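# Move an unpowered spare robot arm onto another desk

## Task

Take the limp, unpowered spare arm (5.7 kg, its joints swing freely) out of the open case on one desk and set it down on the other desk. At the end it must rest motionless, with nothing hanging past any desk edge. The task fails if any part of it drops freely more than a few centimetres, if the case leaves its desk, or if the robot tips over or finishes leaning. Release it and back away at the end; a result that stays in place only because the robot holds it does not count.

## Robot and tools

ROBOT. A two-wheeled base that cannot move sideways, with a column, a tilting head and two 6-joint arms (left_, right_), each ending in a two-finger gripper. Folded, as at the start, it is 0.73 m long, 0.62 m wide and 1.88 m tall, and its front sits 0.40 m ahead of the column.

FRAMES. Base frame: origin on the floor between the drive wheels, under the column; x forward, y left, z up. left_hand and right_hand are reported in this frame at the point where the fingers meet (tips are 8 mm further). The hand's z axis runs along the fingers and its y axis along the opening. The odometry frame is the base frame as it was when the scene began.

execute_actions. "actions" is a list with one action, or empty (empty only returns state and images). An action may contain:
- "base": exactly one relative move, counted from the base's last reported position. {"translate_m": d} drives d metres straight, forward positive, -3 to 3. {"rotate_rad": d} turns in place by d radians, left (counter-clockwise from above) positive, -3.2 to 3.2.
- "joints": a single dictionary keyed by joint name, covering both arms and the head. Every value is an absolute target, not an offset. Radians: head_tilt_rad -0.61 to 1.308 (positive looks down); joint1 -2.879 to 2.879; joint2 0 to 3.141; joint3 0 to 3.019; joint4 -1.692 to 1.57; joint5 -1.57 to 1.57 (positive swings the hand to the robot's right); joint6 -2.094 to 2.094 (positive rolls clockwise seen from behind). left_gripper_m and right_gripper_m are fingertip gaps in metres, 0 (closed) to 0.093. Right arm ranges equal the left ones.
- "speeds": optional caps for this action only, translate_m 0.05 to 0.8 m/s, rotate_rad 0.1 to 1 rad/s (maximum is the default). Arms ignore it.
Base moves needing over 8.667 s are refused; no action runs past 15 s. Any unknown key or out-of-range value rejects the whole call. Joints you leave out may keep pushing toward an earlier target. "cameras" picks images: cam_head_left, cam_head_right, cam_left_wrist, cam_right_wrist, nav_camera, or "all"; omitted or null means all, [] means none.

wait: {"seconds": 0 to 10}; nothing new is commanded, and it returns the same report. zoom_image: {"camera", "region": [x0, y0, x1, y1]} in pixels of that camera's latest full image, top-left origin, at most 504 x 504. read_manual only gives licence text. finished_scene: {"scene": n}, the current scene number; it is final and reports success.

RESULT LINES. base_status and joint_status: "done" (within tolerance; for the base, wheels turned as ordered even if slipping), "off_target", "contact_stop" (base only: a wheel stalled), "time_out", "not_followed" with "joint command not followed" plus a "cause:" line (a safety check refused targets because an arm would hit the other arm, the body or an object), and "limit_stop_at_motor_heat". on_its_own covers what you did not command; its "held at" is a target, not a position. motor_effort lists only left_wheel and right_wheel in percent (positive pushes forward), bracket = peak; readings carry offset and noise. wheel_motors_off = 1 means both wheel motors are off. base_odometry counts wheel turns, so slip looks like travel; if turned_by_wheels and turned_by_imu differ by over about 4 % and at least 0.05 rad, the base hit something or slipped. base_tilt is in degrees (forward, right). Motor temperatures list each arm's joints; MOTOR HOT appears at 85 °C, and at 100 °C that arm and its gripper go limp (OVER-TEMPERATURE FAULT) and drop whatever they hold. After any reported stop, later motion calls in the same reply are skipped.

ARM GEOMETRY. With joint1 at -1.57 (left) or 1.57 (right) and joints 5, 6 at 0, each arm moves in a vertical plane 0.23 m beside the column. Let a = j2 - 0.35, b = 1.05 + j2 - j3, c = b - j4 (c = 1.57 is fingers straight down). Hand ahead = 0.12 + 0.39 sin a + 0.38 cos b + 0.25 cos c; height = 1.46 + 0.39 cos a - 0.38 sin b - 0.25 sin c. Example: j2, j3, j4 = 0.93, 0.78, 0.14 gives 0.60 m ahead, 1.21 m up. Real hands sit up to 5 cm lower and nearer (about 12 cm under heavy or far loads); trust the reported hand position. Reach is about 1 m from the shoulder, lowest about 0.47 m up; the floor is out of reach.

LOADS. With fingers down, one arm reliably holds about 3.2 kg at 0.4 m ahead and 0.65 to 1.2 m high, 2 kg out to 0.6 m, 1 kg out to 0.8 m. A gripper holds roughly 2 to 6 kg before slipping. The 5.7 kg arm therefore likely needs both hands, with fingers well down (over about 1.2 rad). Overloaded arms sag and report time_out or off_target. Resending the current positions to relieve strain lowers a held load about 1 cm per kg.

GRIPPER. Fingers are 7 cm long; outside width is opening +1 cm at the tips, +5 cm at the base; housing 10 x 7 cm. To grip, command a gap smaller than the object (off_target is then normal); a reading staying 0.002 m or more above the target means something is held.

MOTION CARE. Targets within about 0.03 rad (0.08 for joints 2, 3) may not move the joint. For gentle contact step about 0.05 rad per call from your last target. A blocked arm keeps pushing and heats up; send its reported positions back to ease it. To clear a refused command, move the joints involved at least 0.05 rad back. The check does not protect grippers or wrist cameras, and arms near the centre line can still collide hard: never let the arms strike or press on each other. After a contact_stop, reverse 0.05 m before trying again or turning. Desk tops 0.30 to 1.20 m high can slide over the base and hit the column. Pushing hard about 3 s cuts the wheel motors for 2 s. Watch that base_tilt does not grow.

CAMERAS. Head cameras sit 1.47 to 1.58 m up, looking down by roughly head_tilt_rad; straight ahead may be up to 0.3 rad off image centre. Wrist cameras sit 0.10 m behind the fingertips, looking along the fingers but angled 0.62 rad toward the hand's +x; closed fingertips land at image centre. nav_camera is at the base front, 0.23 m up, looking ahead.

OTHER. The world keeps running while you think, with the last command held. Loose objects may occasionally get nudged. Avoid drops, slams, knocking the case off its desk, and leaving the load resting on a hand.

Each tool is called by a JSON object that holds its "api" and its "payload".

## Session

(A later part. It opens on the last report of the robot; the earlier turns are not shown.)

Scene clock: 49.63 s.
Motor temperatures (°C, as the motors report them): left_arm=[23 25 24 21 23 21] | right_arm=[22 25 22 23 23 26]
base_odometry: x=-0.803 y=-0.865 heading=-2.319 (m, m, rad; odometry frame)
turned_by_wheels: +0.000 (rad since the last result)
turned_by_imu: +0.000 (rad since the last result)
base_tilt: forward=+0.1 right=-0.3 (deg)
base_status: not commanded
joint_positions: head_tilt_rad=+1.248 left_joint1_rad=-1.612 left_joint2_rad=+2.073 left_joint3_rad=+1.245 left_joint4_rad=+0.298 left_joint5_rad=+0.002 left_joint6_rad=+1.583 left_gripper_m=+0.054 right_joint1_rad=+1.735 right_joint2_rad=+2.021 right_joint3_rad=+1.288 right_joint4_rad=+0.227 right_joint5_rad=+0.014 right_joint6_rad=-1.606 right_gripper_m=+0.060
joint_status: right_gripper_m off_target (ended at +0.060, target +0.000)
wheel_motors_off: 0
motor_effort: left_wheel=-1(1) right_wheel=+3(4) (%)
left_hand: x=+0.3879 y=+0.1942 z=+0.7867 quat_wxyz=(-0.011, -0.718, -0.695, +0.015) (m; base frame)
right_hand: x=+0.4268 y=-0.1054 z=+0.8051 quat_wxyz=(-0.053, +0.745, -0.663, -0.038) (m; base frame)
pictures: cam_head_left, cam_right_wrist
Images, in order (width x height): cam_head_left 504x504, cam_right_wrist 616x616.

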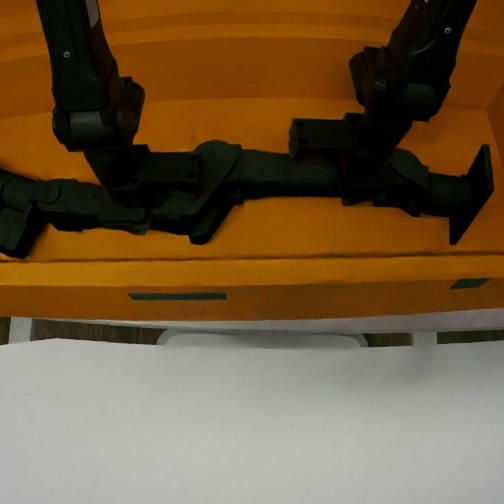

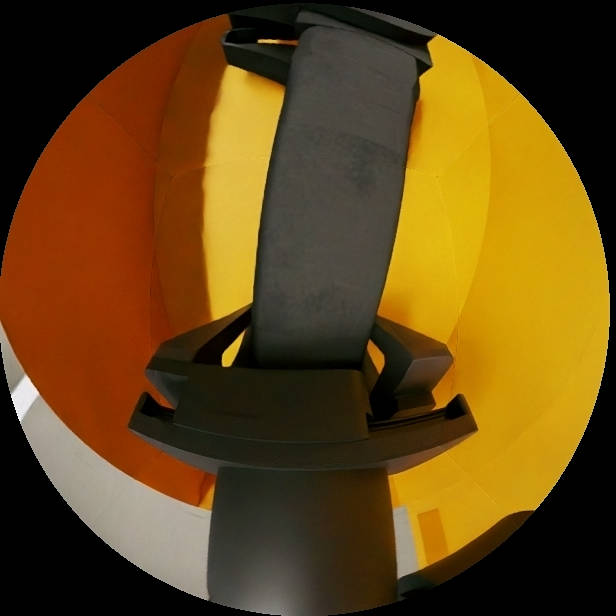

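{"api": "execute_actions", "payload": {"actions": [{"joints":{"left_joint2_rad":1.85,"left_joint3_rad":1.1,"left_joint4_rad":0.25,"right_joint1_rad":1.73,"right_joint2_rad":1.82,"right_joint3_rad":1.13,"right_joint4_rad":0.2}}], "cameras": ["cam_head_left"]}}

{"api": "execute_actions", "payload": {"actions": [{"joints":{"left_joint2_rad":1.55,"left_joint3_rad":1.0,"left_joint4_rad":0.05,"right_joint2_rad":1.55,"right_joint3_rad":1.03,"right_joint4_rad":0.02}}], "cameras": ["cam_head_left","cam_right_wrist"]}}

{"api": "execute_actions", "payload": {"actions": [{"joints":{"left_joint2_rad":1.2,"left_joint3_rad":0.8,"left_joint4_rad":-0.12,"right_joint2_rad":1.2,"right_joint3_rad":0.82,"right_joint4_rad":-0.14}}], "cameras": ["cam_head_left"]}}

{"api": "execute_actions", "payload": {"actions": [{"joints":{"left_joint2_rad":0.8,"left_joint3_rad":0.7,"left_joint4_rad":-0.42,"right_joint2_rad":0.8,"right_joint3_rad":0.7,"right_joint4_rad":-0.42,"head_tilt_rad":0.9}}], "cameras": ["cam_head_left","cam_head_right","cam_right_wrist","cam_left_wrist"]}}

Scene clock: 56.30 s.
Motor temperatures (°C, as the motors report them): left_arm=[23 25 24 21 23 21] | right_arm=[22 24 22 23 23 26]
base_odometry: x=-0.803 y=-0.865 heading=-2.319 (m, m, rad; odometry frame)
turned_by_wheels: +0.000 (rad since the last result)
turned_by_imu: +0.001 (rad since the last result)
base_tilt: forward=+0.1 right=-0.3 (deg)
base_status: not commanded
joint_positions: head_tilt_rad=+1.248 left_joint1_rad=-1.624 left_joint2_rad=+1.972 left_joint3_rad=+1.138 left_joint4_rad=+0.257 left_joint5_rad=+0.002 left_joint6_rad=+1.574 left_gripper_m=+0.054 right_joint1_rad=+1.733 right_joint2_rad=+1.907 right_joint3_rad=+1.164 right_joint4_rad=+0.207 right_joint5_rad=+0.007 right_joint6_rad=-1.582 right_gripper_m=+0.059
joint_status: all done
wheel_motors_off: 0
motor_effort: left_wheel=-2(2) right_wheel=+1(4) (%)
left_hand: x=+0.3777 y=+0.1870 z=+0.8267 quat_wxyz=(+0.002, -0.717, -0.696, +0.036) (m; base frame)
right_hand: x=+0.4182 y=-0.1130 z=+0.8493 quat_wxyz=(-0.043, +0.738, -0.672, -0.051) (m; base frame)
pictures: cam_head_left
Images, in order (width x height): cam_head_left 504x504.

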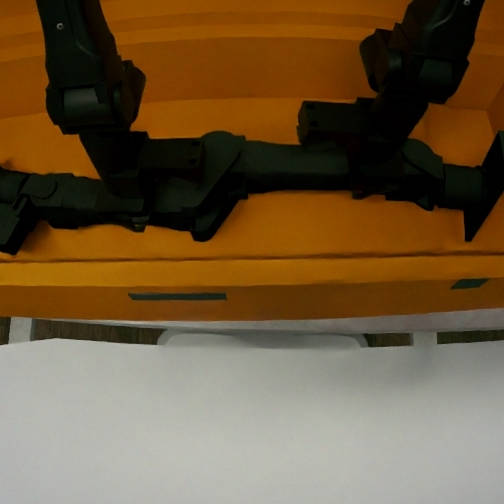

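Scene clock: 57.73 s.
Motor temperatures (°C, as the motors report them): left_arm=[23 26 24 21 23 21] | right_arm=[22 25 22 23 23 26]
base_odometry: x=-0.803 y=-0.865 heading=-2.319 (m, m, rad; odometry frame)
turned_by_wheels: +0.000 (rad since the last result)
turned_by_imu: +0.000 (rad since the last result)
base_tilt: forward=+0.1 right=-0.3 (deg)
base_status: not commanded
joint_positions: head_tilt_rad=+1.248 left_joint1_rad=-1.638 left_joint2_rad=+1.675 left_joint3_rad=+1.027 left_joint4_rad=+0.067 left_joint5_rad=+0.005 left_joint6_rad=+1.598 left_gripper_m=+0.054 right_joint1_rad=+1.737 right_joint2_rad=+1.622 right_joint3_rad=+1.052 right_joint4_rad=+0.024 right_joint5_rad=+0.008 right_joint6_rad=-1.541 right_gripper_m=+0.058
joint_status: all done
wheel_motors_off: 0
motor_effort: left_wheel=-1(2) right_wheel=+1(3) (%)
left_hand: x=+0.4352 y=+0.1806 z=+0.9253 quat_wxyz=(-0.002, -0.728, -0.684, +0.042) (m; base frame)
right_hand: x=+0.4640 y=-0.1211 z=+0.9479 quat_wxyz=(-0.039, +0.725, -0.686, -0.056) (m; base frame)
pictures: cam_head_left, cam_right_wrist
Images, in order (width x height): cam_head_left 504x504, cam_right_wrist 616x616.

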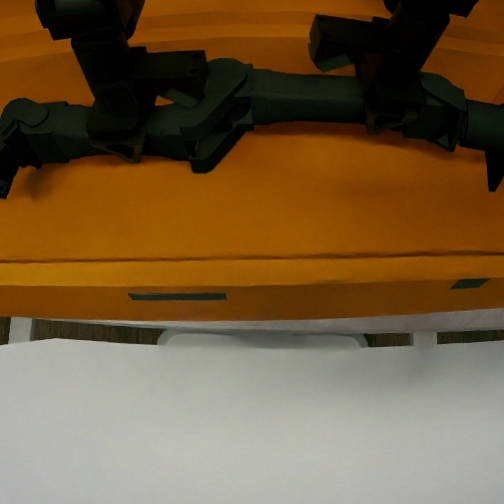

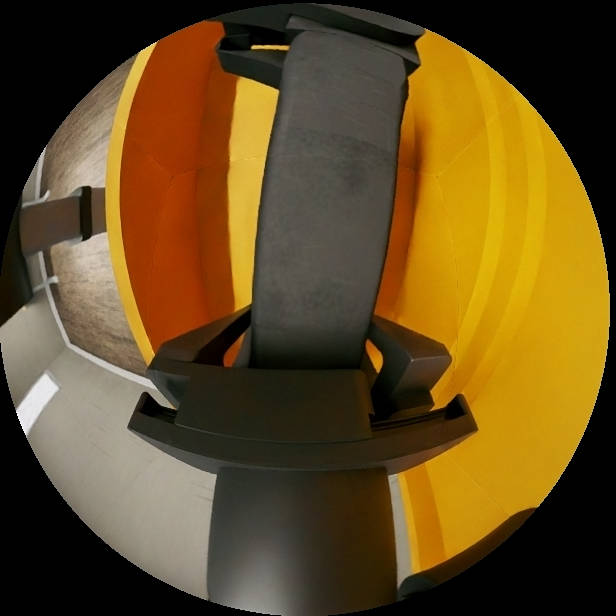

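Scene clock: 59.57 s.
Motor temperatures (°C, as the motors report them): left_arm=[23 26 24 21 23 21] | right_arm=[22 25 22 23 23 26]
base_odometry: x=-0.803 y=-0.865 heading=-2.319 (m, m, rad; odometry frame)
turned_by_wheels: +0.000 (rad since the last result)
turned_by_imu: +0.000 (rad since the last result)
base_tilt: forward=+0.1 right=-0.3 (deg)
base_status: not commanded
joint_positions: head_tilt_rad=+1.248 left_joint1_rad=-1.664 left_joint2_rad=+1.337 left_joint3_rad=+0.801 left_joint4_rad=-0.103 left_joint5_rad=+0.021 left_joint6_rad=+1.614 left_gripper_m=+0.054 right_joint1_rad=+1.752 right_joint2_rad=+1.295 right_joint3_rad=+0.828 right_joint4_rad=-0.139 right_joint5_rad=+0.003 right_joint6_rad=-1.497 right_gripper_m=+0.058
joint_status: all done
wheel_motors_off: 0
motor_effort: left_wheel=-2(4) right_wheel=+1(9) (%)
left_hand: x=+0.4116 y=+0.1721 z=+1.0432 quat_wxyz=(+0.004, -0.737, -0.671, +0.076) (m; base frame)
right_hand: x=+0.4336 y=-0.1310 z=+1.0613 quat_wxyz=(-0.021, +0.713, -0.696, -0.083) (m; base frame)
pictures: cam_head_left
Images, in order (width x height): cam_head_left 504x504.

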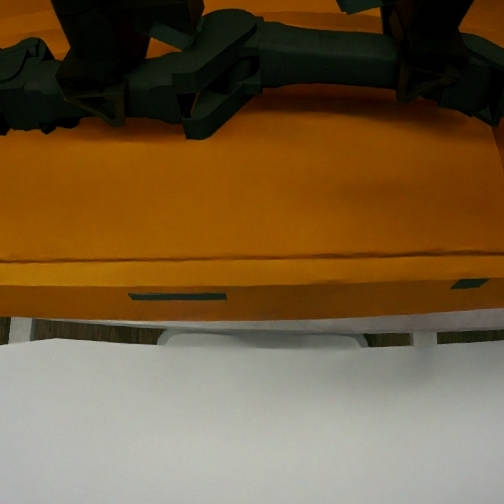

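Scene clock: 61.03 s.
Motor temperatures (°C, as the motors report them): left_arm=[23 26 24 21 23 21] | right_arm=[22 25 22 23 23 27]
base_odometry: x=-0.803 y=-0.865 heading=-2.319 (m, m, rad; odometry frame)
turned_by_wheels: +0.000 (rad since the last result)
turned_by_imu: +0.000 (rad since the last result)
base_tilt: forward=+0.1 right=-0.3 (deg)
base_status: not commanded
joint_positions: head_tilt_rad=+0.915 left_joint1_rad=-1.697 left_joint2_rad=+0.905 left_joint3_rad=+0.657 left_joint4_rad=-0.401 left_joint5_rad=+0.044 left_joint6_rad=+1.627 left_gripper_m=+0.054 right_joint1_rad=+1.776 right_joint2_rad=+0.900 right_joint3_rad=+0.686 right_joint4_rad=-0.407 right_joint5_rad=-0.015 right_joint6_rad=-1.460 right_gripper_m=+0.058
joint_status: all done
wheel_motors_off: 0
motor_effort: left_wheel=-1(4) right_wheel=+0(5) (%)
left_hand: x=+0.3987 y=+0.1657 z=+1.1748 quat_wxyz=(-0.010, -0.746, -0.659, +0.097) (m; base frame)
right_hand: x=+0.4143 y=-0.1388 z=+1.1829 quat_wxyz=(-0.026, +0.703, -0.703, -0.102) (m; base frame)
pictures: cam_head_left, cam_head_right, cam_left_wrist, cam_right_wrist
Images, in order (width x height): cam_head_left 504x504, cam_head_right 504x504, cam_left_wrist 616x616, cam_right_wrist 616x616.

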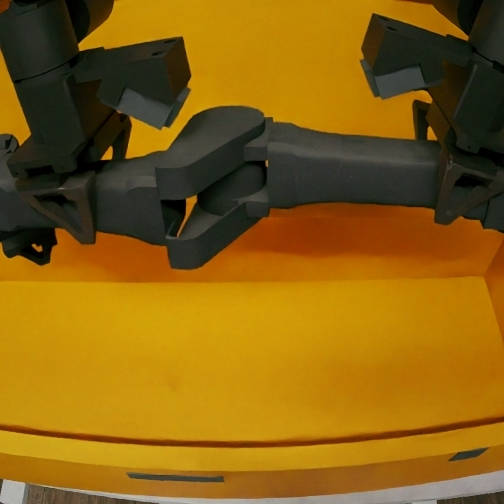

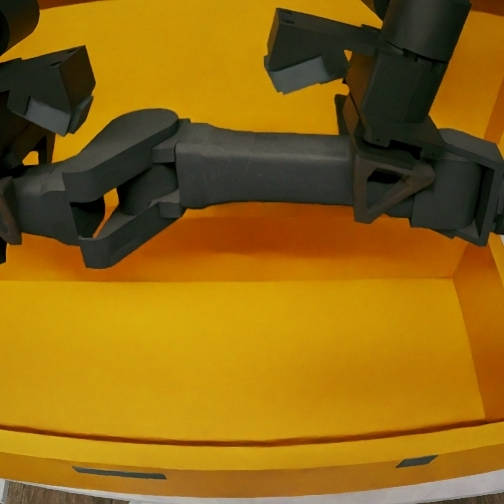

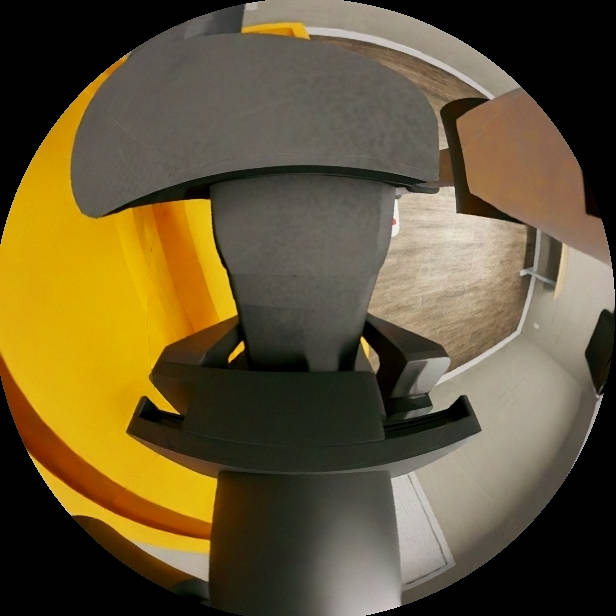

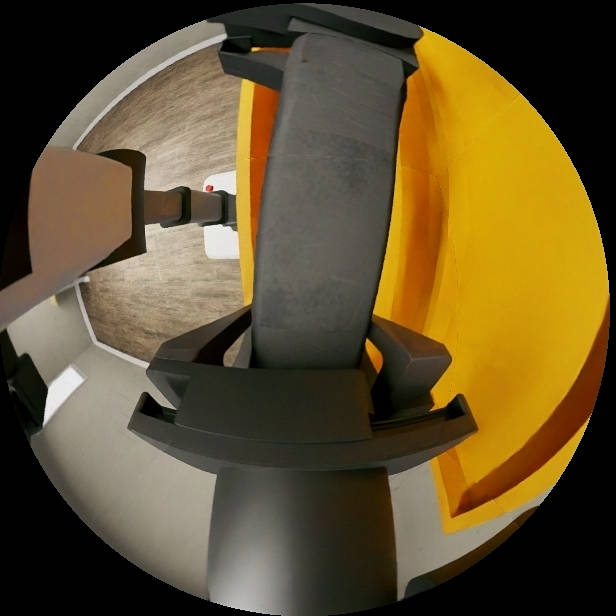

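{"api": "execute_actions", "payload": {"actions": [{"joints":{"left_joint2_rad":0.65,"left_joint3_rad":0.75,"left_joint4_rad":-0.58,"right_joint2_rad":0.65,"right_joint3_rad":0.75,"right_joint4_rad":-0.58}}], "cameras": []}}

{"api": "execute_actions", "payload": {"actions": [{"base":{"translate_m":-0.3},"speeds":{"translate_m":0.1}}], "cameras": ["cam_head_left","cam_head_right","cam_right_wrist","cam_left_wrist"]}}

Scene clock: 64.00 s.
Motor temperatures (°C, as the motors report them): left_arm=[23 26 25 21 24 21] | right_arm=[22 25 22 23 23 27]
base_odometry: x=-0.803 y=-0.865 heading=-2.319 (m, m, rad; odometry frame)
turned_by_wheels: +0.000 (rad since the last result)
turned_by_imu: +0.001 (rad since the last result)
base_tilt: forward=+0.0 right=-0.3 (deg)
base_status: not commanded
joint_positions: head_tilt_rad=+0.915 left_joint1_rad=-1.705 left_joint2_rad=+0.769 left_joint3_rad=+0.684 left_joint4_rad=-0.550 left_joint5_rad=+0.057 left_joint6_rad=+1.627 left_gripper_m=+0.054 right_joint1_rad=+1.786 right_joint2_rad=+0.763 right_joint3_rad=+0.717 right_joint4_rad=-0.561 right_joint5_rad=-0.028 right_joint6_rad=-1.448 right_gripper_m=+0.058
joint_status: all done
wheel_motors_off: 0
motor_effort: left_wheel=-1(2) right_wheel=+1(3) (%)
left_hand: x=+0.4145 y=+0.1646 z=+1.2215 quat_wxyz=(-0.023, -0.747, -0.657, +0.099) (m; base frame)
right_hand: x=+0.4300 y=-0.1399 z=+1.2323 quat_wxyz=(-0.038, +0.700, -0.706, -0.106) (m; base frame)
pictures: none
No camera images: the call's "cameras" was empty. Leave "cameras" out to get every camera's image.

Scene clock: 67.80 s.
Motor temperatures (°C, as the motors report them): left_arm=[23 27 25 21 25 21] | right_arm=[22 26 23 23 23 28]
base_odometry: x=-0.599 y=-0.645 heading=-2.318 (m, m, rad; odometry frame)
turned_by_wheels: +0.001 (rad since the last result)
turned_by_imu: +0.002 (rad since the last result)
base_tilt: forward=+0.1 right=-0.3 (deg)
base_status: done
joint_positions: head_tilt_rad=+0.914 left_joint1_rad=-1.705 left_joint2_rad=+0.769 left_joint3_rad=+0.676 left_joint4_rad=-0.556 left_joint5_rad=+0.057 left_joint6_rad=+1.624 left_gripper_m=+0.054 right_joint1_rad=+1.787 right_joint2_rad=+0.766 right_joint3_rad=+0.710 right_joint4_rad=-0.565 right_joint5_rad=-0.030 right_joint6_rad=-1.446 right_gripper_m=+0.058
joint_status: not commanded
wheel_motors_off: 0
motor_effort: left_wheel=+1(29) right_wheel=-3(43) (%)
left_hand: x=+0.4080 y=+0.1649 z=+1.2206 quat_wxyz=(-0.017, -0.745, -0.658, +0.104) (m; base frame)
right_hand: x=+0.4241 y=-0.1396 z=+1.2305 quat_wxyz=(-0.033, +0.699, -0.705, -0.112) (m; base frame)
pictures: cam_head_left, cam_head_right, cam_left_wrist, cam_right_wrist
Images, in order (width x height): cam_head_left 504x504, cam_head_right 504x504, cam_left_wrist 616x616, cam_right_wrist 616x616.

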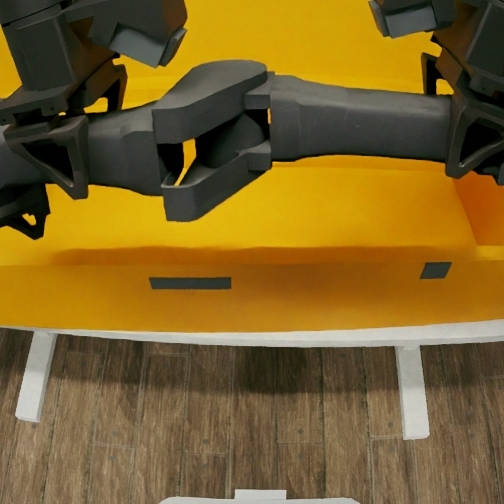

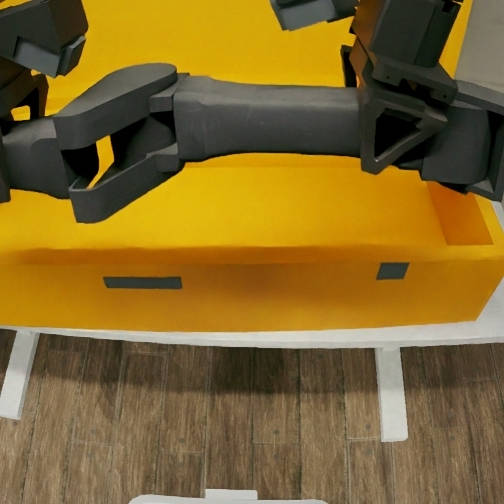

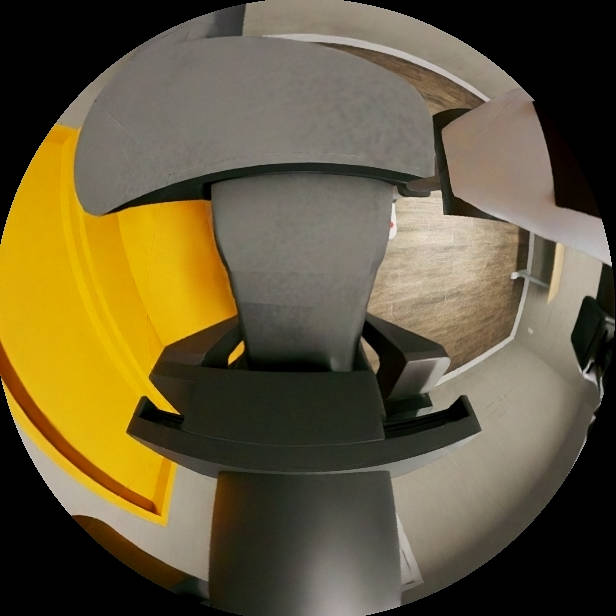

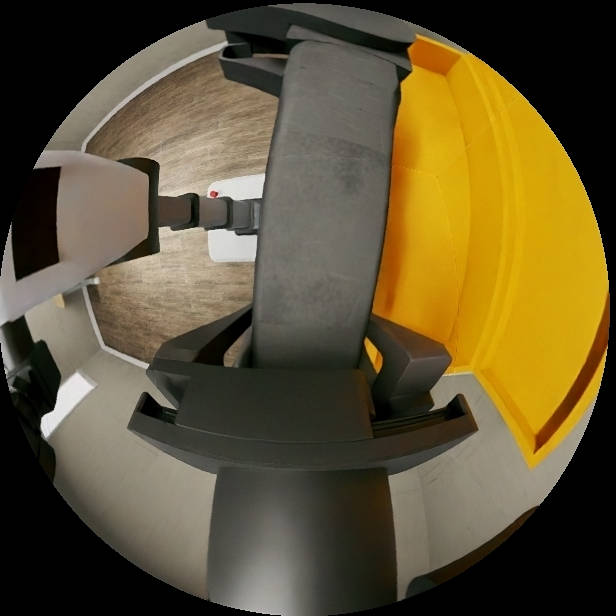

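{"api": "execute_actions", "payload": {"actions": [{"joints":{"left_joint2_rad":0.6,"left_joint3_rad":0.9,"left_joint4_rad":-0.68,"right_joint2_rad":0.62,"right_joint3_rad":0.82,"right_joint4_rad":-0.6}}], "cameras": ["cam_head_left"]}}

{"api": "execute_actions", "payload": {"actions": [{"base":{"translate_m":-0.12},"speeds":{"translate_m":0.06}}], "cameras": ["cam_head_left"]}}

Scene clock: 93.80 s.
Motor temperatures (°C, as the motors report them): left_arm=[24 28 28 21 30 22] | right_arm=[22 27 24 23 23 30]
base_odometry: x=-0.599 y=-0.645 heading=-2.318 (m, m, rad; odometry frame)
turned_by_wheels: +0.000 (rad since the last result)
turned_by_imu: +0.001 (rad since the last result)
base_tilt: forward=+0.1 right=-0.3 (deg)
base_status: not commanded
joint_positions: head_tilt_rad=+0.914 left_joint1_rad=-1.702 left_joint2_rad=+0.768 left_joint3_rad=+0.796 left_joint4_rad=-0.650 left_joint5_rad=+0.046 left_joint6_rad=+1.655 left_gripper_m=+0.054 right_joint1_rad=+1.787 right_joint2_rad=+0.751 right_joint3_rad=+0.784 right_joint4_rad=-0.594 right_joint5_rad=-0.034 right_joint6_rad=-1.431 right_gripper_m=+0.058
joint_status: left_joint2_rad time_out (moved -0.001 of -0.169); left_joint3_rad time_out (moved +0.121 of +0.224); the others done
wheel_motors_off: 0
on_its_own: left_joint2_rad reads +0.768 and still pushes toward +0.600 since a time_out; left_joint3_rad reads +0.796 and still pushes toward +0.900 since a time_out
motor_effort: left_wheel=+1(2) right_wheel=-4(4) (%)
left_hand: x=+0.4555 y=+0.1672 z=+1.2414 quat_wxyz=(-0.024, -0.756, -0.648, +0.089) (m; base frame)
right_hand: x=+0.4628 y=-0.1380 z=+1.2486 quat_wxyz=(-0.057, +0.693, -0.713, -0.095) (m; base frame)
pictures: cam_head_left
Images, in order (width x height): cam_head_left 504x504.

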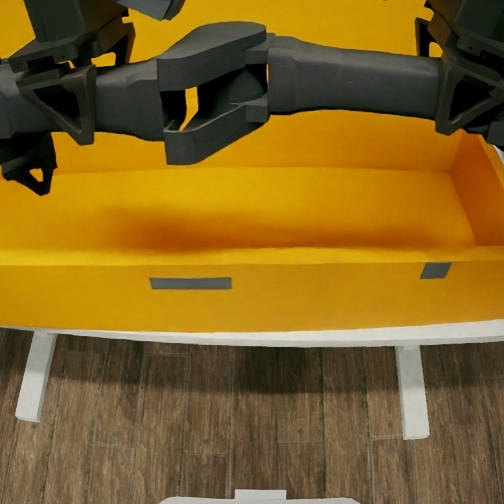

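not run: a stop came earlier in this reply.

{"api": "execute_actions", "payload": {"actions": [{"base":{"translate_m":-0.2},"speeds":{"translate_m":0.06}}], "cameras": ["cam_head_left","cam_left_wrist"]}}

Scene clock: 99.77 s.
Motor temperatures (°C, as the motors report them): left_arm=[24 29 29 21 30 22] | right_arm=[22 27 24 23 23 30]
base_odometry: x=-0.463 y=-0.499 heading=-2.319 (m, m, rad; odometry frame)
turned_by_wheels: -0.001 (rad since the last result)
turned_by_imu: +0.000 (rad since the last result)
base_tilt: forward=+0.1 right=-0.3 (deg)
base_status: done
joint_positions: head_tilt_rad=+0.914 left_joint1_rad=-1.702 left_joint2_rad=+0.764 left_joint3_rad=+0.795 left_joint4_rad=-0.658 left_joint5_rad=+0.045 left_joint6_rad=+1.657 left_gripper_m=+0.054 right_joint1_rad=+1.787 right_joint2_rad=+0.750 right_joint3_rad=+0.779 right_joint4_rad=-0.597 right_joint5_rad=-0.038 right_joint6_rad=-1.427 right_gripper_m=+0.058
joint_status: not commanded
wheel_motors_off: 0
on_its_own: left_joint2_rad reads +0.764 and still pushes toward +0.600 since a time_out; left_joint3_rad reads +0.795 and still pushes toward +0.900 since a time_out
motor_effort: left_wheel=-1(28) right_wheel=+0(76) (%)
left_hand: x=+0.4536 y=+0.1677 z=+1.2426 quat_wxyz=(-0.022, -0.757, -0.647, +0.091) (m; base frame)
right_hand: x=+0.4598 y=-0.1376 z=+1.2483 quat_wxyz=(-0.055, +0.691, -0.714, -0.099) (m; base frame)
pictures: cam_head_left, cam_left_wrist
Images, in order (width x height): cam_head_left 504x504, cam_left_wrist 616x616.

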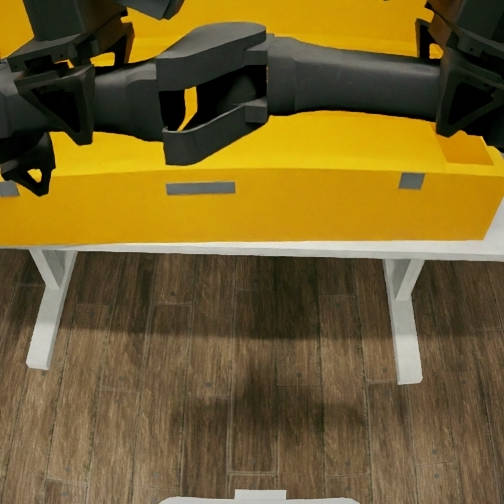

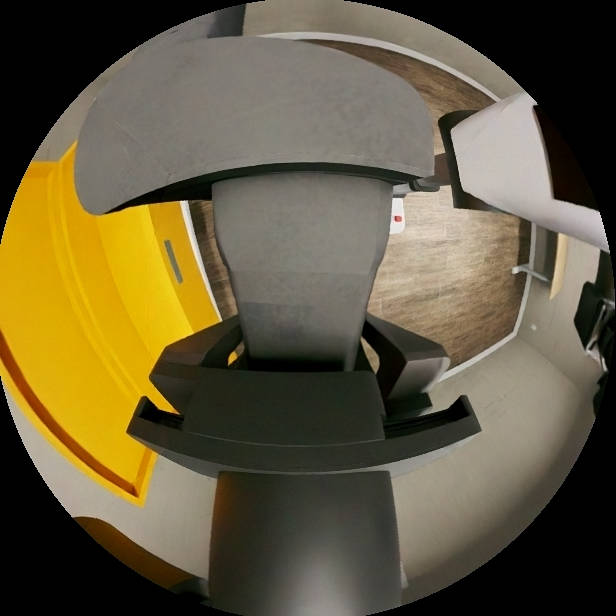

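{"api": "execute_actions", "payload": {"actions": [{"base":{"translate_m":-0.45},"speeds":{"translate_m":0.15},"joints":{"left_joint2_rad":0.68,"left_joint3_rad":0.8,"left_joint4_rad":-0.65}}], "cameras": []}}

{"api": "execute_actions", "payload": {"actions": [{"base":{"rotate_rad":3.1},"speeds":{"rotate_rad":0.45},"joints":{"head_tilt_rad":0.6}}], "cameras": ["cam_head_left","cam_head_right","nav_camera"]}}

Scene clock: 105.90 s.
Motor temperatures (°C, as the motors report them): left_arm=[24 29 30 21 31 22] | right_arm=[22 27 24 23 23 30]
base_odometry: x=-0.156 y=-0.169 heading=-2.320 (m, m, rad; odometry frame)
turned_by_wheels: -0.001 (rad since the last result)
turned_by_imu: +0.000 (rad since the last result)
base_tilt: forward=+0.1 right=-0.3 (deg)
base_status: done
joint_positions: head_tilt_rad=+0.914 left_joint1_rad=-1.702 left_joint2_rad=+0.774 left_joint3_rad=+0.730 left_joint4_rad=-0.618 left_joint5_rad=+0.062 left_joint6_rad=+1.627 left_gripper_m=+0.054 right_joint1_rad=+1.787 right_joint2_rad=+0.760 right_joint3_rad=+0.756 right_joint4_rad=-0.607 right_joint5_rad=-0.030 right_joint6_rad=-1.446 right_gripper_m=+0.058
joint_status: all done
wheel_motors_off: 0
motor_effort: left_wheel=-1(38) right_wheel=+1(40) (%)
left_hand: x=+0.4237 y=+0.1651 z=+1.2284 quat_wxyz=(-0.014, -0.746, -0.657, +0.109) (m; base frame)
right_hand: x=+0.4417 y=-0.1395 z=+1.2404 quat_wxyz=(-0.037, +0.699, -0.706, -0.109) (m; base frame)
pictures: none
No camera images: the call's "cameras" was empty. Leave "cameras" out to get every camera's image.

Scene clock: 113.80 s.
Motor temperatures (°C, as the motors report them): left_arm=[24 28 30 21 32 22] | right_arm=[22 28 25 23 23 31]
base_odometry: x=-0.156 y=-0.169 heading=+0.780 (m, m, rad; odometry frame)
turned_by_wheels: +3.099 (rad since the last result)
turned_by_imu: +3.138 (rad since the last result)
base_tilt: forward=+0.1 right=-0.3 (deg)
base_status: done
joint_positions: head_tilt_rad=+0.618 left_joint1_rad=-1.703 left_joint2_rad=+0.774 left_joint3_rad=+0.730 left_joint4_rad=-0.618 left_joint5_rad=+0.059 left_joint6_rad=+1.626 left_gripper_m=+0.053 right_joint1_rad=+1.787 right_joint2_rad=+0.760 right_joint3_rad=+0.756 right_joint4_rad=-0.607 right_joint5_rad=-0.029 right_joint6_rad=-1.446 right_gripper_m=+0.058
joint_status: all done
wheel_motors_off: 0
motor_effort: left_wheel=-4(32) right_wheel=+5(56) (%)
left_hand: x=+0.4237 y=+0.1652 z=+1.2284 quat_wxyz=(-0.013, -0.746, -0.657, +0.109) (m; base frame)
right_hand: x=+0.4417 y=-0.1395 z=+1.2404 quat_wxyz=(-0.036, +0.699, -0.706, -0.108) (m; base frame)
pictures: cam_head_left, cam_head_right, nav_camera
Images, in order (width x height): cam_head_left 504x504, cam_head_right 504x504, nav_camera 504x504.

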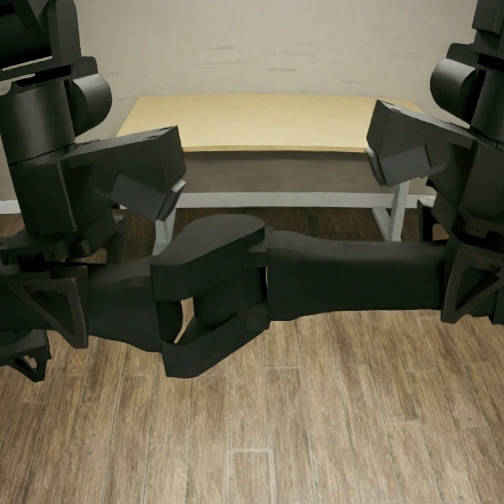

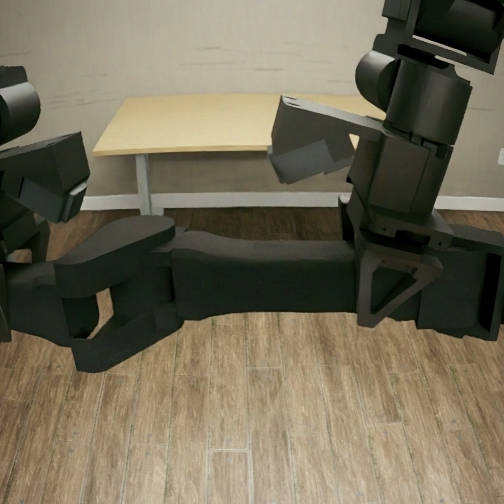

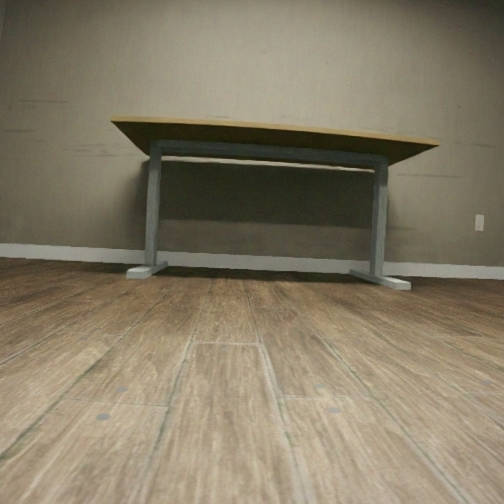

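{"api": "execute_actions", "payload": {"actions": [{"base":{"rotate_rad":-0.05},"speeds":{"rotate_rad":0.2}}], "cameras": []}}

{"api": "execute_actions", "payload": {"actions": [{"base":{"translate_m":1.2},"speeds":{"translate_m":0.2},"joints":{"head_tilt_rad":1.0}}], "cameras": ["cam_head_left","cam_head_right","nav_camera"]}}

Scene clock: 117.37 s.
Motor temperatures (°C, as the motors report them): left_arm=[24 28 30 21 32 22] | right_arm=[22 28 25 23 23 31]
base_odometry: x=-0.156 y=-0.169 heading=+0.730 (m, m, rad; odometry frame)
turned_by_wheels: -0.049 (rad since the last result)
turned_by_imu: -0.050 (rad since the last result)
base_tilt: forward=+0.1 right=-0.2 (deg)
base_status: done
joint_positions: head_tilt_rad=+0.618 left_joint1_rad=-1.703 left_joint2_rad=+0.774 left_joint3_rad=+0.730 left_joint4_rad=-0.618 left_joint5_rad=+0.060 left_joint6_rad=+1.627 left_gripper_m=+0.053 right_joint1_rad=+1.787 right_joint2_rad=+0.760 right_joint3_rad=+0.756 right_joint4_rad=-0.607 right_joint5_rad=-0.029 right_joint6_rad=-1.446 right_gripper_m=+0.058
joint_status: not commanded
wheel_motors_off: 0
motor_effort: left_wheel=+5(16) right_wheel=-5(17) (%)
left_hand: x=+0.4237 y=+0.1651 z=+1.2284 quat_wxyz=(-0.013, -0.746, -0.657, +0.109) (m; base frame)
right_hand: x=+0.4417 y=-0.1396 z=+1.2404 quat_wxyz=(-0.036, +0.699, -0.706, -0.108) (m; base frame)
pictures: none
No camera images: the call's "cameras" was empty. Leave "cameras" out to get every camera's image.

Scene clock: 124.30 s.
Motor temperatures (°C, as the motors report them): left_arm=[24 28 30 21 33 22] | right_arm=[22 28 25 23 23 31]
base_odometry: x=+0.737 y=+0.632 heading=+0.732 (m, m, rad; odometry frame)
turned_by_wheels: +0.002 (rad since the last result)
turned_by_imu: +0.004 (rad since the last result)
base_tilt: forward=+0.1 right=-0.3 (deg)
base_status: done
joint_positions: head_tilt_rad=+1.000 left_joint1_rad=-1.703 left_joint2_rad=+0.777 left_joint3_rad=+0.738 left_joint4_rad=-0.615 left_joint5_rad=+0.058 left_joint6_rad=+1.627 left_gripper_m=+0.053 right_joint1_rad=+1.787 right_joint2_rad=+0.761 right_joint3_rad=+0.763 right_joint4_rad=-0.603 right_joint5_rad=-0.027 right_joint6_rad=-1.447 right_gripper_m=+0.058
joint_status: all done
wheel_motors_off: 0
motor_effort: left_wheel=+1(52) right_wheel=-2(55) (%)
left_hand: x=+0.4285 y=+0.1651 z=+1.2286 quat_wxyz=(-0.016, -0.746, -0.657, +0.105) (m; base frame)
right_hand: x=+0.4466 y=-0.1395 z=+1.2413 quat_wxyz=(-0.040, +0.700, -0.706, -0.104) (m; base frame)
pictures: cam_head_left, cam_head_right, nav_camera
Images, in order (width x height): cam_head_left 504x504, cam_head_right 504x504, nav_camera 504x504.

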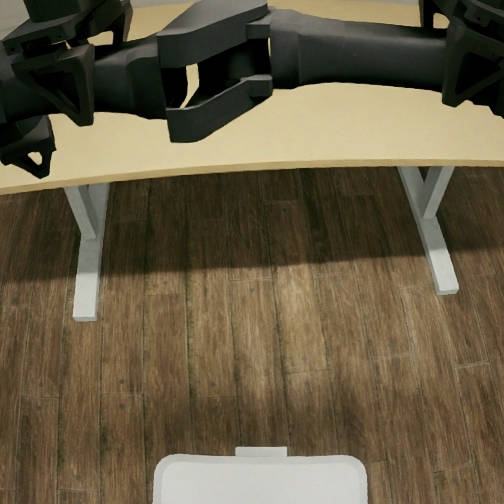

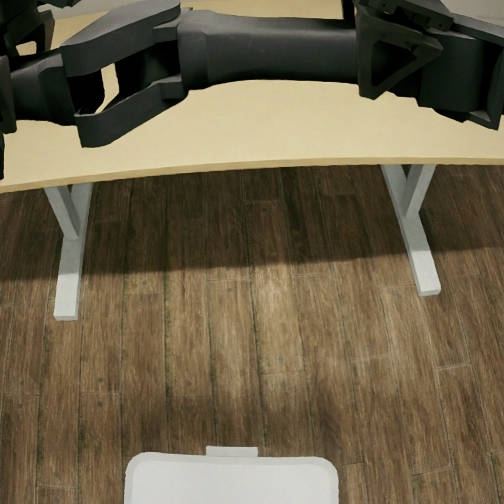

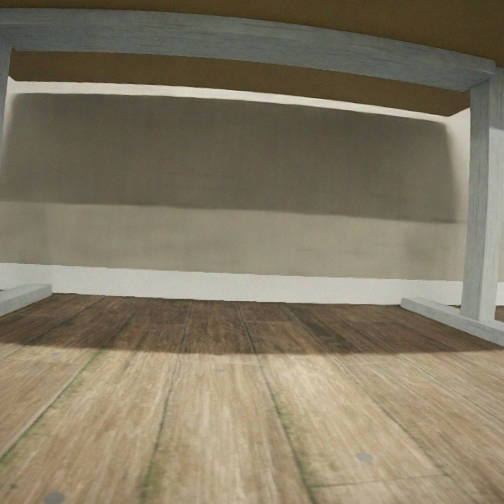

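{"api": "execute_actions", "payload": {"actions": [{"base":{"rotate_rad":0.07},"speeds":{"rotate_rad":0.2}}], "cameras": []}}

{"api": "execute_actions", "payload": {"actions": [{"base":{"translate_m":0.64},"speeds":{"translate_m":0.15},"joints":{"head_tilt_rad":1.28}}], "cameras": ["cam_head_left"]}}

{"api": "execute_actions", "payload": {"actions": [{"joints":{"left_joint2_rad":1.05,"left_joint3_rad":0.8,"left_joint4_rad":-0.3,"right_joint2_rad":1.05,"right_joint3_rad":0.82,"right_joint4_rad":-0.3}}], "cameras": []}}

{"api": "execute_actions", "payload": {"actions": [{"joints":{"left_joint2_rad":1.3,"left_joint3_rad":0.92,"left_joint4_rad":-0.1,"right_joint2_rad":1.3,"right_joint3_rad":0.94,"right_joint4_rad":-0.1}}], "cameras": ["cam_head_left","cam_head_right"]}}

Scene clock: 129.10 s.
Motor temperatures (°C, as the motors report them): left_arm=[24 28 29 21 34 22] | right_arm=[22 28 25 23 23 31]
base_odometry: x=+0.737 y=+0.632 heading=+0.800 (m, m, rad; odometry frame)
turned_by_wheels: +0.068 (rad since the last result)
turned_by_imu: +0.070 (rad since the last result)
base_tilt: forward=+0.1 right=-0.3 (deg)
base_status: done
joint_positions: head_tilt_rad=+1.000 left_joint1_rad=-1.703 left_joint2_rad=+0.777 left_joint3_rad=+0.738 left_joint4_rad=-0.615 left_joint5_rad=+0.058 left_joint6_rad=+1.627 left_gripper_m=+0.053 right_joint1_rad=+1.787 right_joint2_rad=+0.761 right_joint3_rad=+0.763 right_joint4_rad=-0.603 right_joint5_rad=-0.027 right_joint6_rad=-1.448 right_gripper_m=+0.058
joint_status: not commanded
wheel_motors_off: 0
motor_effort: left_wheel=+0(35) right_wheel=+2(43) (%)
left_hand: x=+0.4284 y=+0.1651 z=+1.2286 quat_wxyz=(-0.016, -0.746, -0.657, +0.106) (m; base frame)
right_hand: x=+0.4465 y=-0.1396 z=+1.2411 quat_wxyz=(-0.040, +0.700, -0.706, -0.105) (m; base frame)
pictures: none
No camera images: the call's "cameras" was empty. Leave "cameras" out to get every camera's image.

Scene clock: 134.20 s.
Motor temperatures (°C, as the motors report them): left_arm=[24 28 29 21 34 22] | right_arm=[22 28 25 23 23 31]
base_odometry: x=+1.183 y=+1.092 heading=+0.801 (m, m, rad; odometry frame)
turned_by_wheels: +0.001 (rad since the last result)
turned_by_imu: +0.003 (rad since the last result)
base_tilt: forward=+0.1 right=-0.3 (deg)
base_status: done
joint_positions: head_tilt_rad=+1.277 left_joint1_rad=-1.703 left_joint2_rad=+0.779 left_joint3_rad=+0.739 left_joint4_rad=-0.614 left_joint5_rad=+0.059 left_joint6_rad=+1.628 left_gripper_m=+0.053 right_joint1_rad=+1.787 right_joint2_rad=+0.762 right_joint3_rad=+0.763 right_joint4_rad=-0.603 right_joint5_rad=-0.026 right_joint6_rad=-1.447 right_gripper_m=+0.058
joint_status: all done
wheel_motors_off: 0
motor_effort: left_wheel=+1(51) right_wheel=-1(40) (%)
left_hand: x=+0.4285 y=+0.1649 z=+1.2279 quat_wxyz=(-0.016, -0.746, -0.657, +0.106) (m; base frame)
right_hand: x=+0.4464 y=-0.1397 z=+1.2409 quat_wxyz=(-0.039, +0.700, -0.706, -0.105) (m; base frame)
pictures: cam_head_left
Images, in order (width x height): cam_head_left 504x504.

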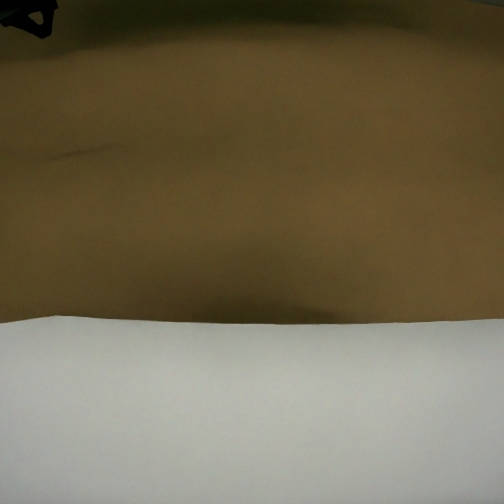

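Scene clock: 136.53 s.
Motor temperatures (°C, as the motors report them): left_arm=[24 29 29 21 33 22] | right_arm=[22 28 25 23 22 31]
base_odometry: x=+1.183 y=+1.092 heading=+0.801 (m, m, rad; odometry frame)
turned_by_wheels: +0.000 (rad since the last result)
turned_by_imu: +0.001 (rad since the last result)
base_tilt: forward=+0.1 right=-0.3 (deg)
base_status: not commanded
joint_positions: head_tilt_rad=+1.277 left_joint1_rad=-1.664 left_joint2_rad=+1.205 left_joint3_rad=+0.791 left_joint4_rad=-0.287 left_joint5_rad=+0.033 left_joint6_rad=+1.613 left_gripper_m=+0.053 right_joint1_rad=+1.762 right_joint2_rad=+1.165 right_joint3_rad=+0.823 right_joint4_rad=-0.297 right_joint5_rad=-0.017 right_joint6_rad=-1.493 right_gripper_m=+0.058
joint_status: left_joint2_rad time_out (moved +0.426 of +0.271); the others done
wheel_motors_off: 0
on_its_own: left_joint2_rad reads +1.205 and still pushes toward +1.050 since a time_out
motor_effort: left_wheel=+2(5) right_wheel=-2(5) (%)
left_hand: x=+0.4122 y=+0.1738 z=+1.0883 quat_wxyz=(+0.022, -0.735, -0.670, +0.102) (m; base frame)
right_hand: x=+0.4412 y=-0.1291 z=+1.1075 quat_wxyz=(-0.018, +0.712, -0.694, -0.104) (m; base frame)
pictures: none
No camera images: the call's "cameras" was empty. Leave "cameras" out to get every camera's image.

not run: a stop came earlier in this reply.

{"api": "execute_actions", "payload": {"actions": [{"joints":{"left_joint2_rad":1.36,"left_joint3_rad":0.98,"left_joint4_rad":-0.08,"right_joint2_rad":1.36,"right_joint3_rad":0.98,"right_joint4_rad":-0.08}}], "cameras": ["cam_head_left"]}}

{"api": "execute_actions", "payload": {"actions": [{"joints":{"left_joint2_rad":1.58,"left_joint3_rad":1.08,"left_joint4_rad":0.06,"right_joint2_rad":1.6,"right_joint3_rad":1.09,"right_joint4_rad":0.07}}], "cameras": ["cam_head_left","cam_head_right"]}}

Scene clock: 141.67 s.
Motor temperatures (°C, as the motors report them): left_arm=[24 29 28 21 32 22] | right_arm=[22 28 24 23 22 31]
base_odometry: x=+1.183 y=+1.092 heading=+0.801 (m, m, rad; odometry frame)
turned_by_wheels: +0.000 (rad since the last result)
turned_by_imu: +0.001 (rad since the last result)
base_tilt: forward=+0.0 right=-0.3 (deg)
base_status: not commanded
joint_positions: head_tilt_rad=+1.277 left_joint1_rad=-1.642 left_joint2_rad=+1.504 left_joint3_rad=+0.974 left_joint4_rad=-0.083 left_joint5_rad=+0.017 left_joint6_rad=+1.616 left_gripper_m=+0.053 right_joint1_rad=+1.741 right_joint2_rad=+1.457 right_joint3_rad=+0.993 right_joint4_rad=-0.084 right_joint5_rad=-0.012 right_joint6_rad=-1.528 right_gripper_m=+0.058
joint_status: left_joint2_rad time_out (moved +0.299 of +0.155); the others done
wheel_motors_off: 0
on_its_own: left_joint2_rad reads +1.504 and still pushes toward +1.360 since a time_out
motor_effort: left_wheel=+2(5) right_wheel=-2(10) (%)
left_hand: x=+0.4516 y=+0.1793 z=+0.9854 quat_wxyz=(+0.003, -0.735, -0.676, +0.059) (m; base frame)
right_hand: x=+0.4813 y=-0.1223 z=+1.0077 quat_wxyz=(-0.046, +0.720, -0.689, -0.065) (m; base frame)
pictures: cam_head_left
Images, in order (width x height): cam_head_left 504x504.

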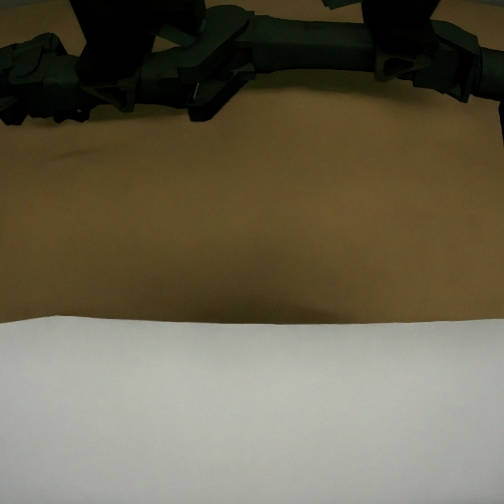

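not run: a stop came earlier in this reply.

{"api": "execute_actions", "payload": {"actions": [{"joints":{"left_joint2_rad":1.62,"left_joint3_rad":1.08,"left_joint4_rad":0.07,"right_joint2_rad":1.62,"right_joint3_rad":1.09,"right_joint4_rad":0.07}}], "cameras": ["cam_head_left","cam_left_wrist"]}}

Scene clock: 145.50 s.
Motor temperatures (°C, as the motors report them): left_arm=[24 30 27 21 31 22] | right_arm=[22 28 24 23 22 30]
base_odometry: x=+1.183 y=+1.092 heading=+0.801 (m, m, rad; odometry frame)
turned_by_wheels: +0.000 (rad since the last result)
turned_by_imu: +0.001 (rad since the last result)
base_tilt: forward=+0.0 right=-0.2 (deg)
base_status: not commanded
joint_positions: head_tilt_rad=+1.277 left_joint1_rad=-1.631 left_joint2_rad=+1.746 left_joint3_rad=+1.084 left_joint4_rad=+0.068 left_joint5_rad=+0.006 left_joint6_rad=+1.610 left_gripper_m=+0.053 right_joint1_rad=+1.731 right_joint2_rad=+1.710 right_joint3_rad=+1.113 right_joint4_rad=+0.069 right_joint5_rad=-0.008 right_joint6_rad=-1.535 right_gripper_m=+0.057
joint_status: all done
wheel_motors_off: 0
motor_effort: left_wheel=+3(3) right_wheel=-3(10) (%)
left_hand: x=+0.4324 y=+0.1839 z=+0.8992 quat_wxyz=(+0.004, -0.731, -0.681, +0.045) (m; base frame)
right_hand: x=+0.4667 y=-0.1171 z=+0.9161 quat_wxyz=(-0.049, +0.721, -0.689, -0.055) (m; base frame)
pictures: cam_head_left, cam_left_wrist
Images, in order (width x height): cam_head_left 504x504, cam_left_wrist 616x616.

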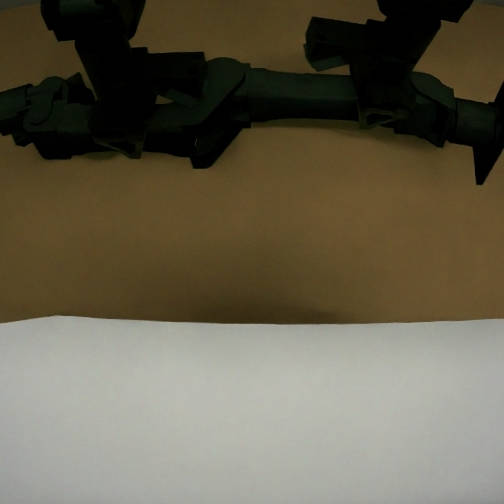

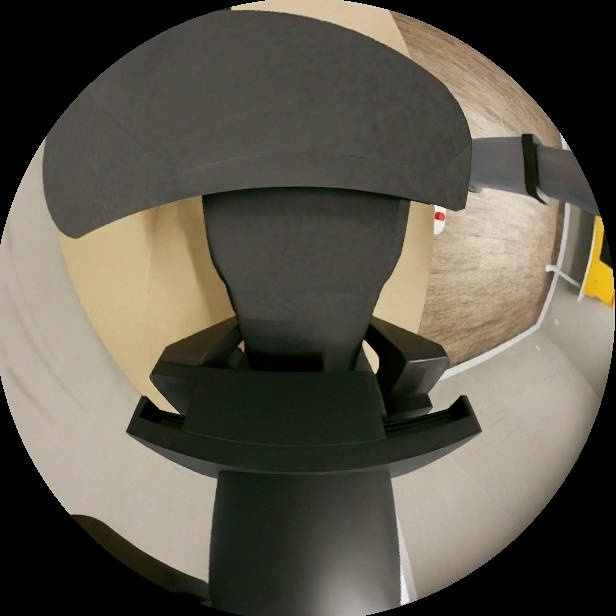

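Gripper is splaying outward nicely. Continue.

{"api": "execute_actions", "payload": {"actions": [{"joints":{"left_joint2_rad":1.82,"left_joint3_rad":1.18,"left_joint4_rad":0.17,"right_joint2_rad":1.82,"right_joint3_rad":1.19,"right_joint4_rad":0.17}}], "cameras": ["cam_head_left"]}}

{"api": "execute_actions", "payload": {"actions": [{"joints":{"left_joint2_rad":2.02,"left_joint3_rad":1.3,"left_joint4_rad":0.23,"right_joint2_rad":2.0,"right_joint3_rad":1.3,"right_joint4_rad":0.23}}], "cameras": ["cam_head_left","cam_head_right"]}}

Scene clock: 151.03 s.
Motor temperatures (°C, as the motors report them): left_arm=[24 30 27 21 30 22] | right_arm=[22 28 24 23 22 30]
base_odometry: x=+1.183 y=+1.092 heading=+0.801 (m, m, rad; odometry frame)
turned_by_wheels: +0.000 (rad since the last result)
turned_by_imu: +0.001 (rad since the last result)
base_tilt: forward=+0.1 right=-0.3 (deg)
base_status: not commanded
joint_positions: head_tilt_rad=+1.277 left_joint1_rad=-1.624 left_joint2_rad=+1.940 left_joint3_rad=+1.194 left_joint4_rad=+0.164 left_joint5_rad=+0.009 left_joint6_rad=+1.609 left_gripper_m=+0.053 right_joint1_rad=+1.724 right_joint2_rad=+1.901 right_joint3_rad=+1.216 right_joint4_rad=+0.171 right_joint5_rad=-0.004 right_joint6_rad=-1.541 right_gripper_m=+0.057
joint_status: all done
wheel_motors_off: 0
motor_effort: left_wheel=+2(4) right_wheel=-3(6) (%)
left_hand: x=+0.4090 y=+0.1854 z=+0.8301 quat_wxyz=(+0.001, -0.729, -0.683, +0.040) (m; base frame)
right_hand: x=+0.4452 y=-0.1151 z=+0.8467 quat_wxyz=(-0.051, +0.722, -0.689, -0.046) (m; base frame)
pictures: cam_head_left
Images, in order (width x height): cam_head_left 504x504.

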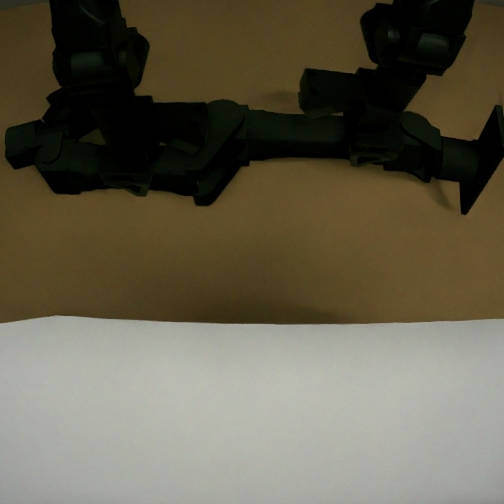

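Scene clock: 152.03 s.
Motor temperatures (°C, as the motors report them): left_arm=[24 30 27 21 30 22] | right_arm=[22 28 24 23 22 30]
base_odometry: x=+1.183 y=+1.092 heading=+0.801 (m, m, rad; odometry frame)
turned_by_wheels: +0.000 (rad since the last result)
turned_by_imu: +0.000 (rad since the last result)
base_tilt: forward=+0.0 right=-0.2 (deg)
base_status: not commanded
joint_positions: head_tilt_rad=+1.277 left_joint1_rad=-1.620 left_joint2_rad=+2.107 left_joint3_rad=+1.326 left_joint4_rad=+0.222 left_joint5_rad=+0.011 left_joint6_rad=+1.605 left_gripper_m=+0.053 right_joint1_rad=+1.717 right_joint2_rad=+2.059 right_joint3_rad=+1.336 right_joint4_rad=+0.233 right_joint5_rad=-0.001 right_joint6_rad=-1.551 right_gripper_m=+0.057
joint_status: all done
wheel_motors_off: 0
motor_effort: left_wheel=+2(3) right_wheel=-3(6) (%)
left_hand: x=+0.3953 y=+0.1856 z=+0.7694 quat_wxyz=(-0.007, -0.727, -0.685, +0.031) (m; base frame)
right_hand: x=+0.4334 y=-0.1137 z=+0.7886 quat_wxyz=(-0.057, +0.724, -0.687, -0.034) (m; base frame)
pictures: cam_head_left, cam_head_right
Images, in order (width x height): cam_head_left 504x504, cam_head_right 504x504.

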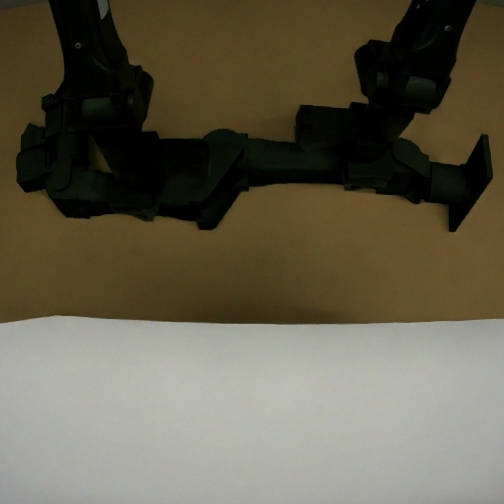

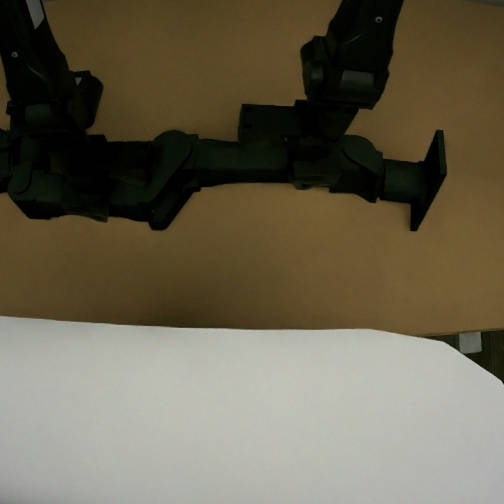

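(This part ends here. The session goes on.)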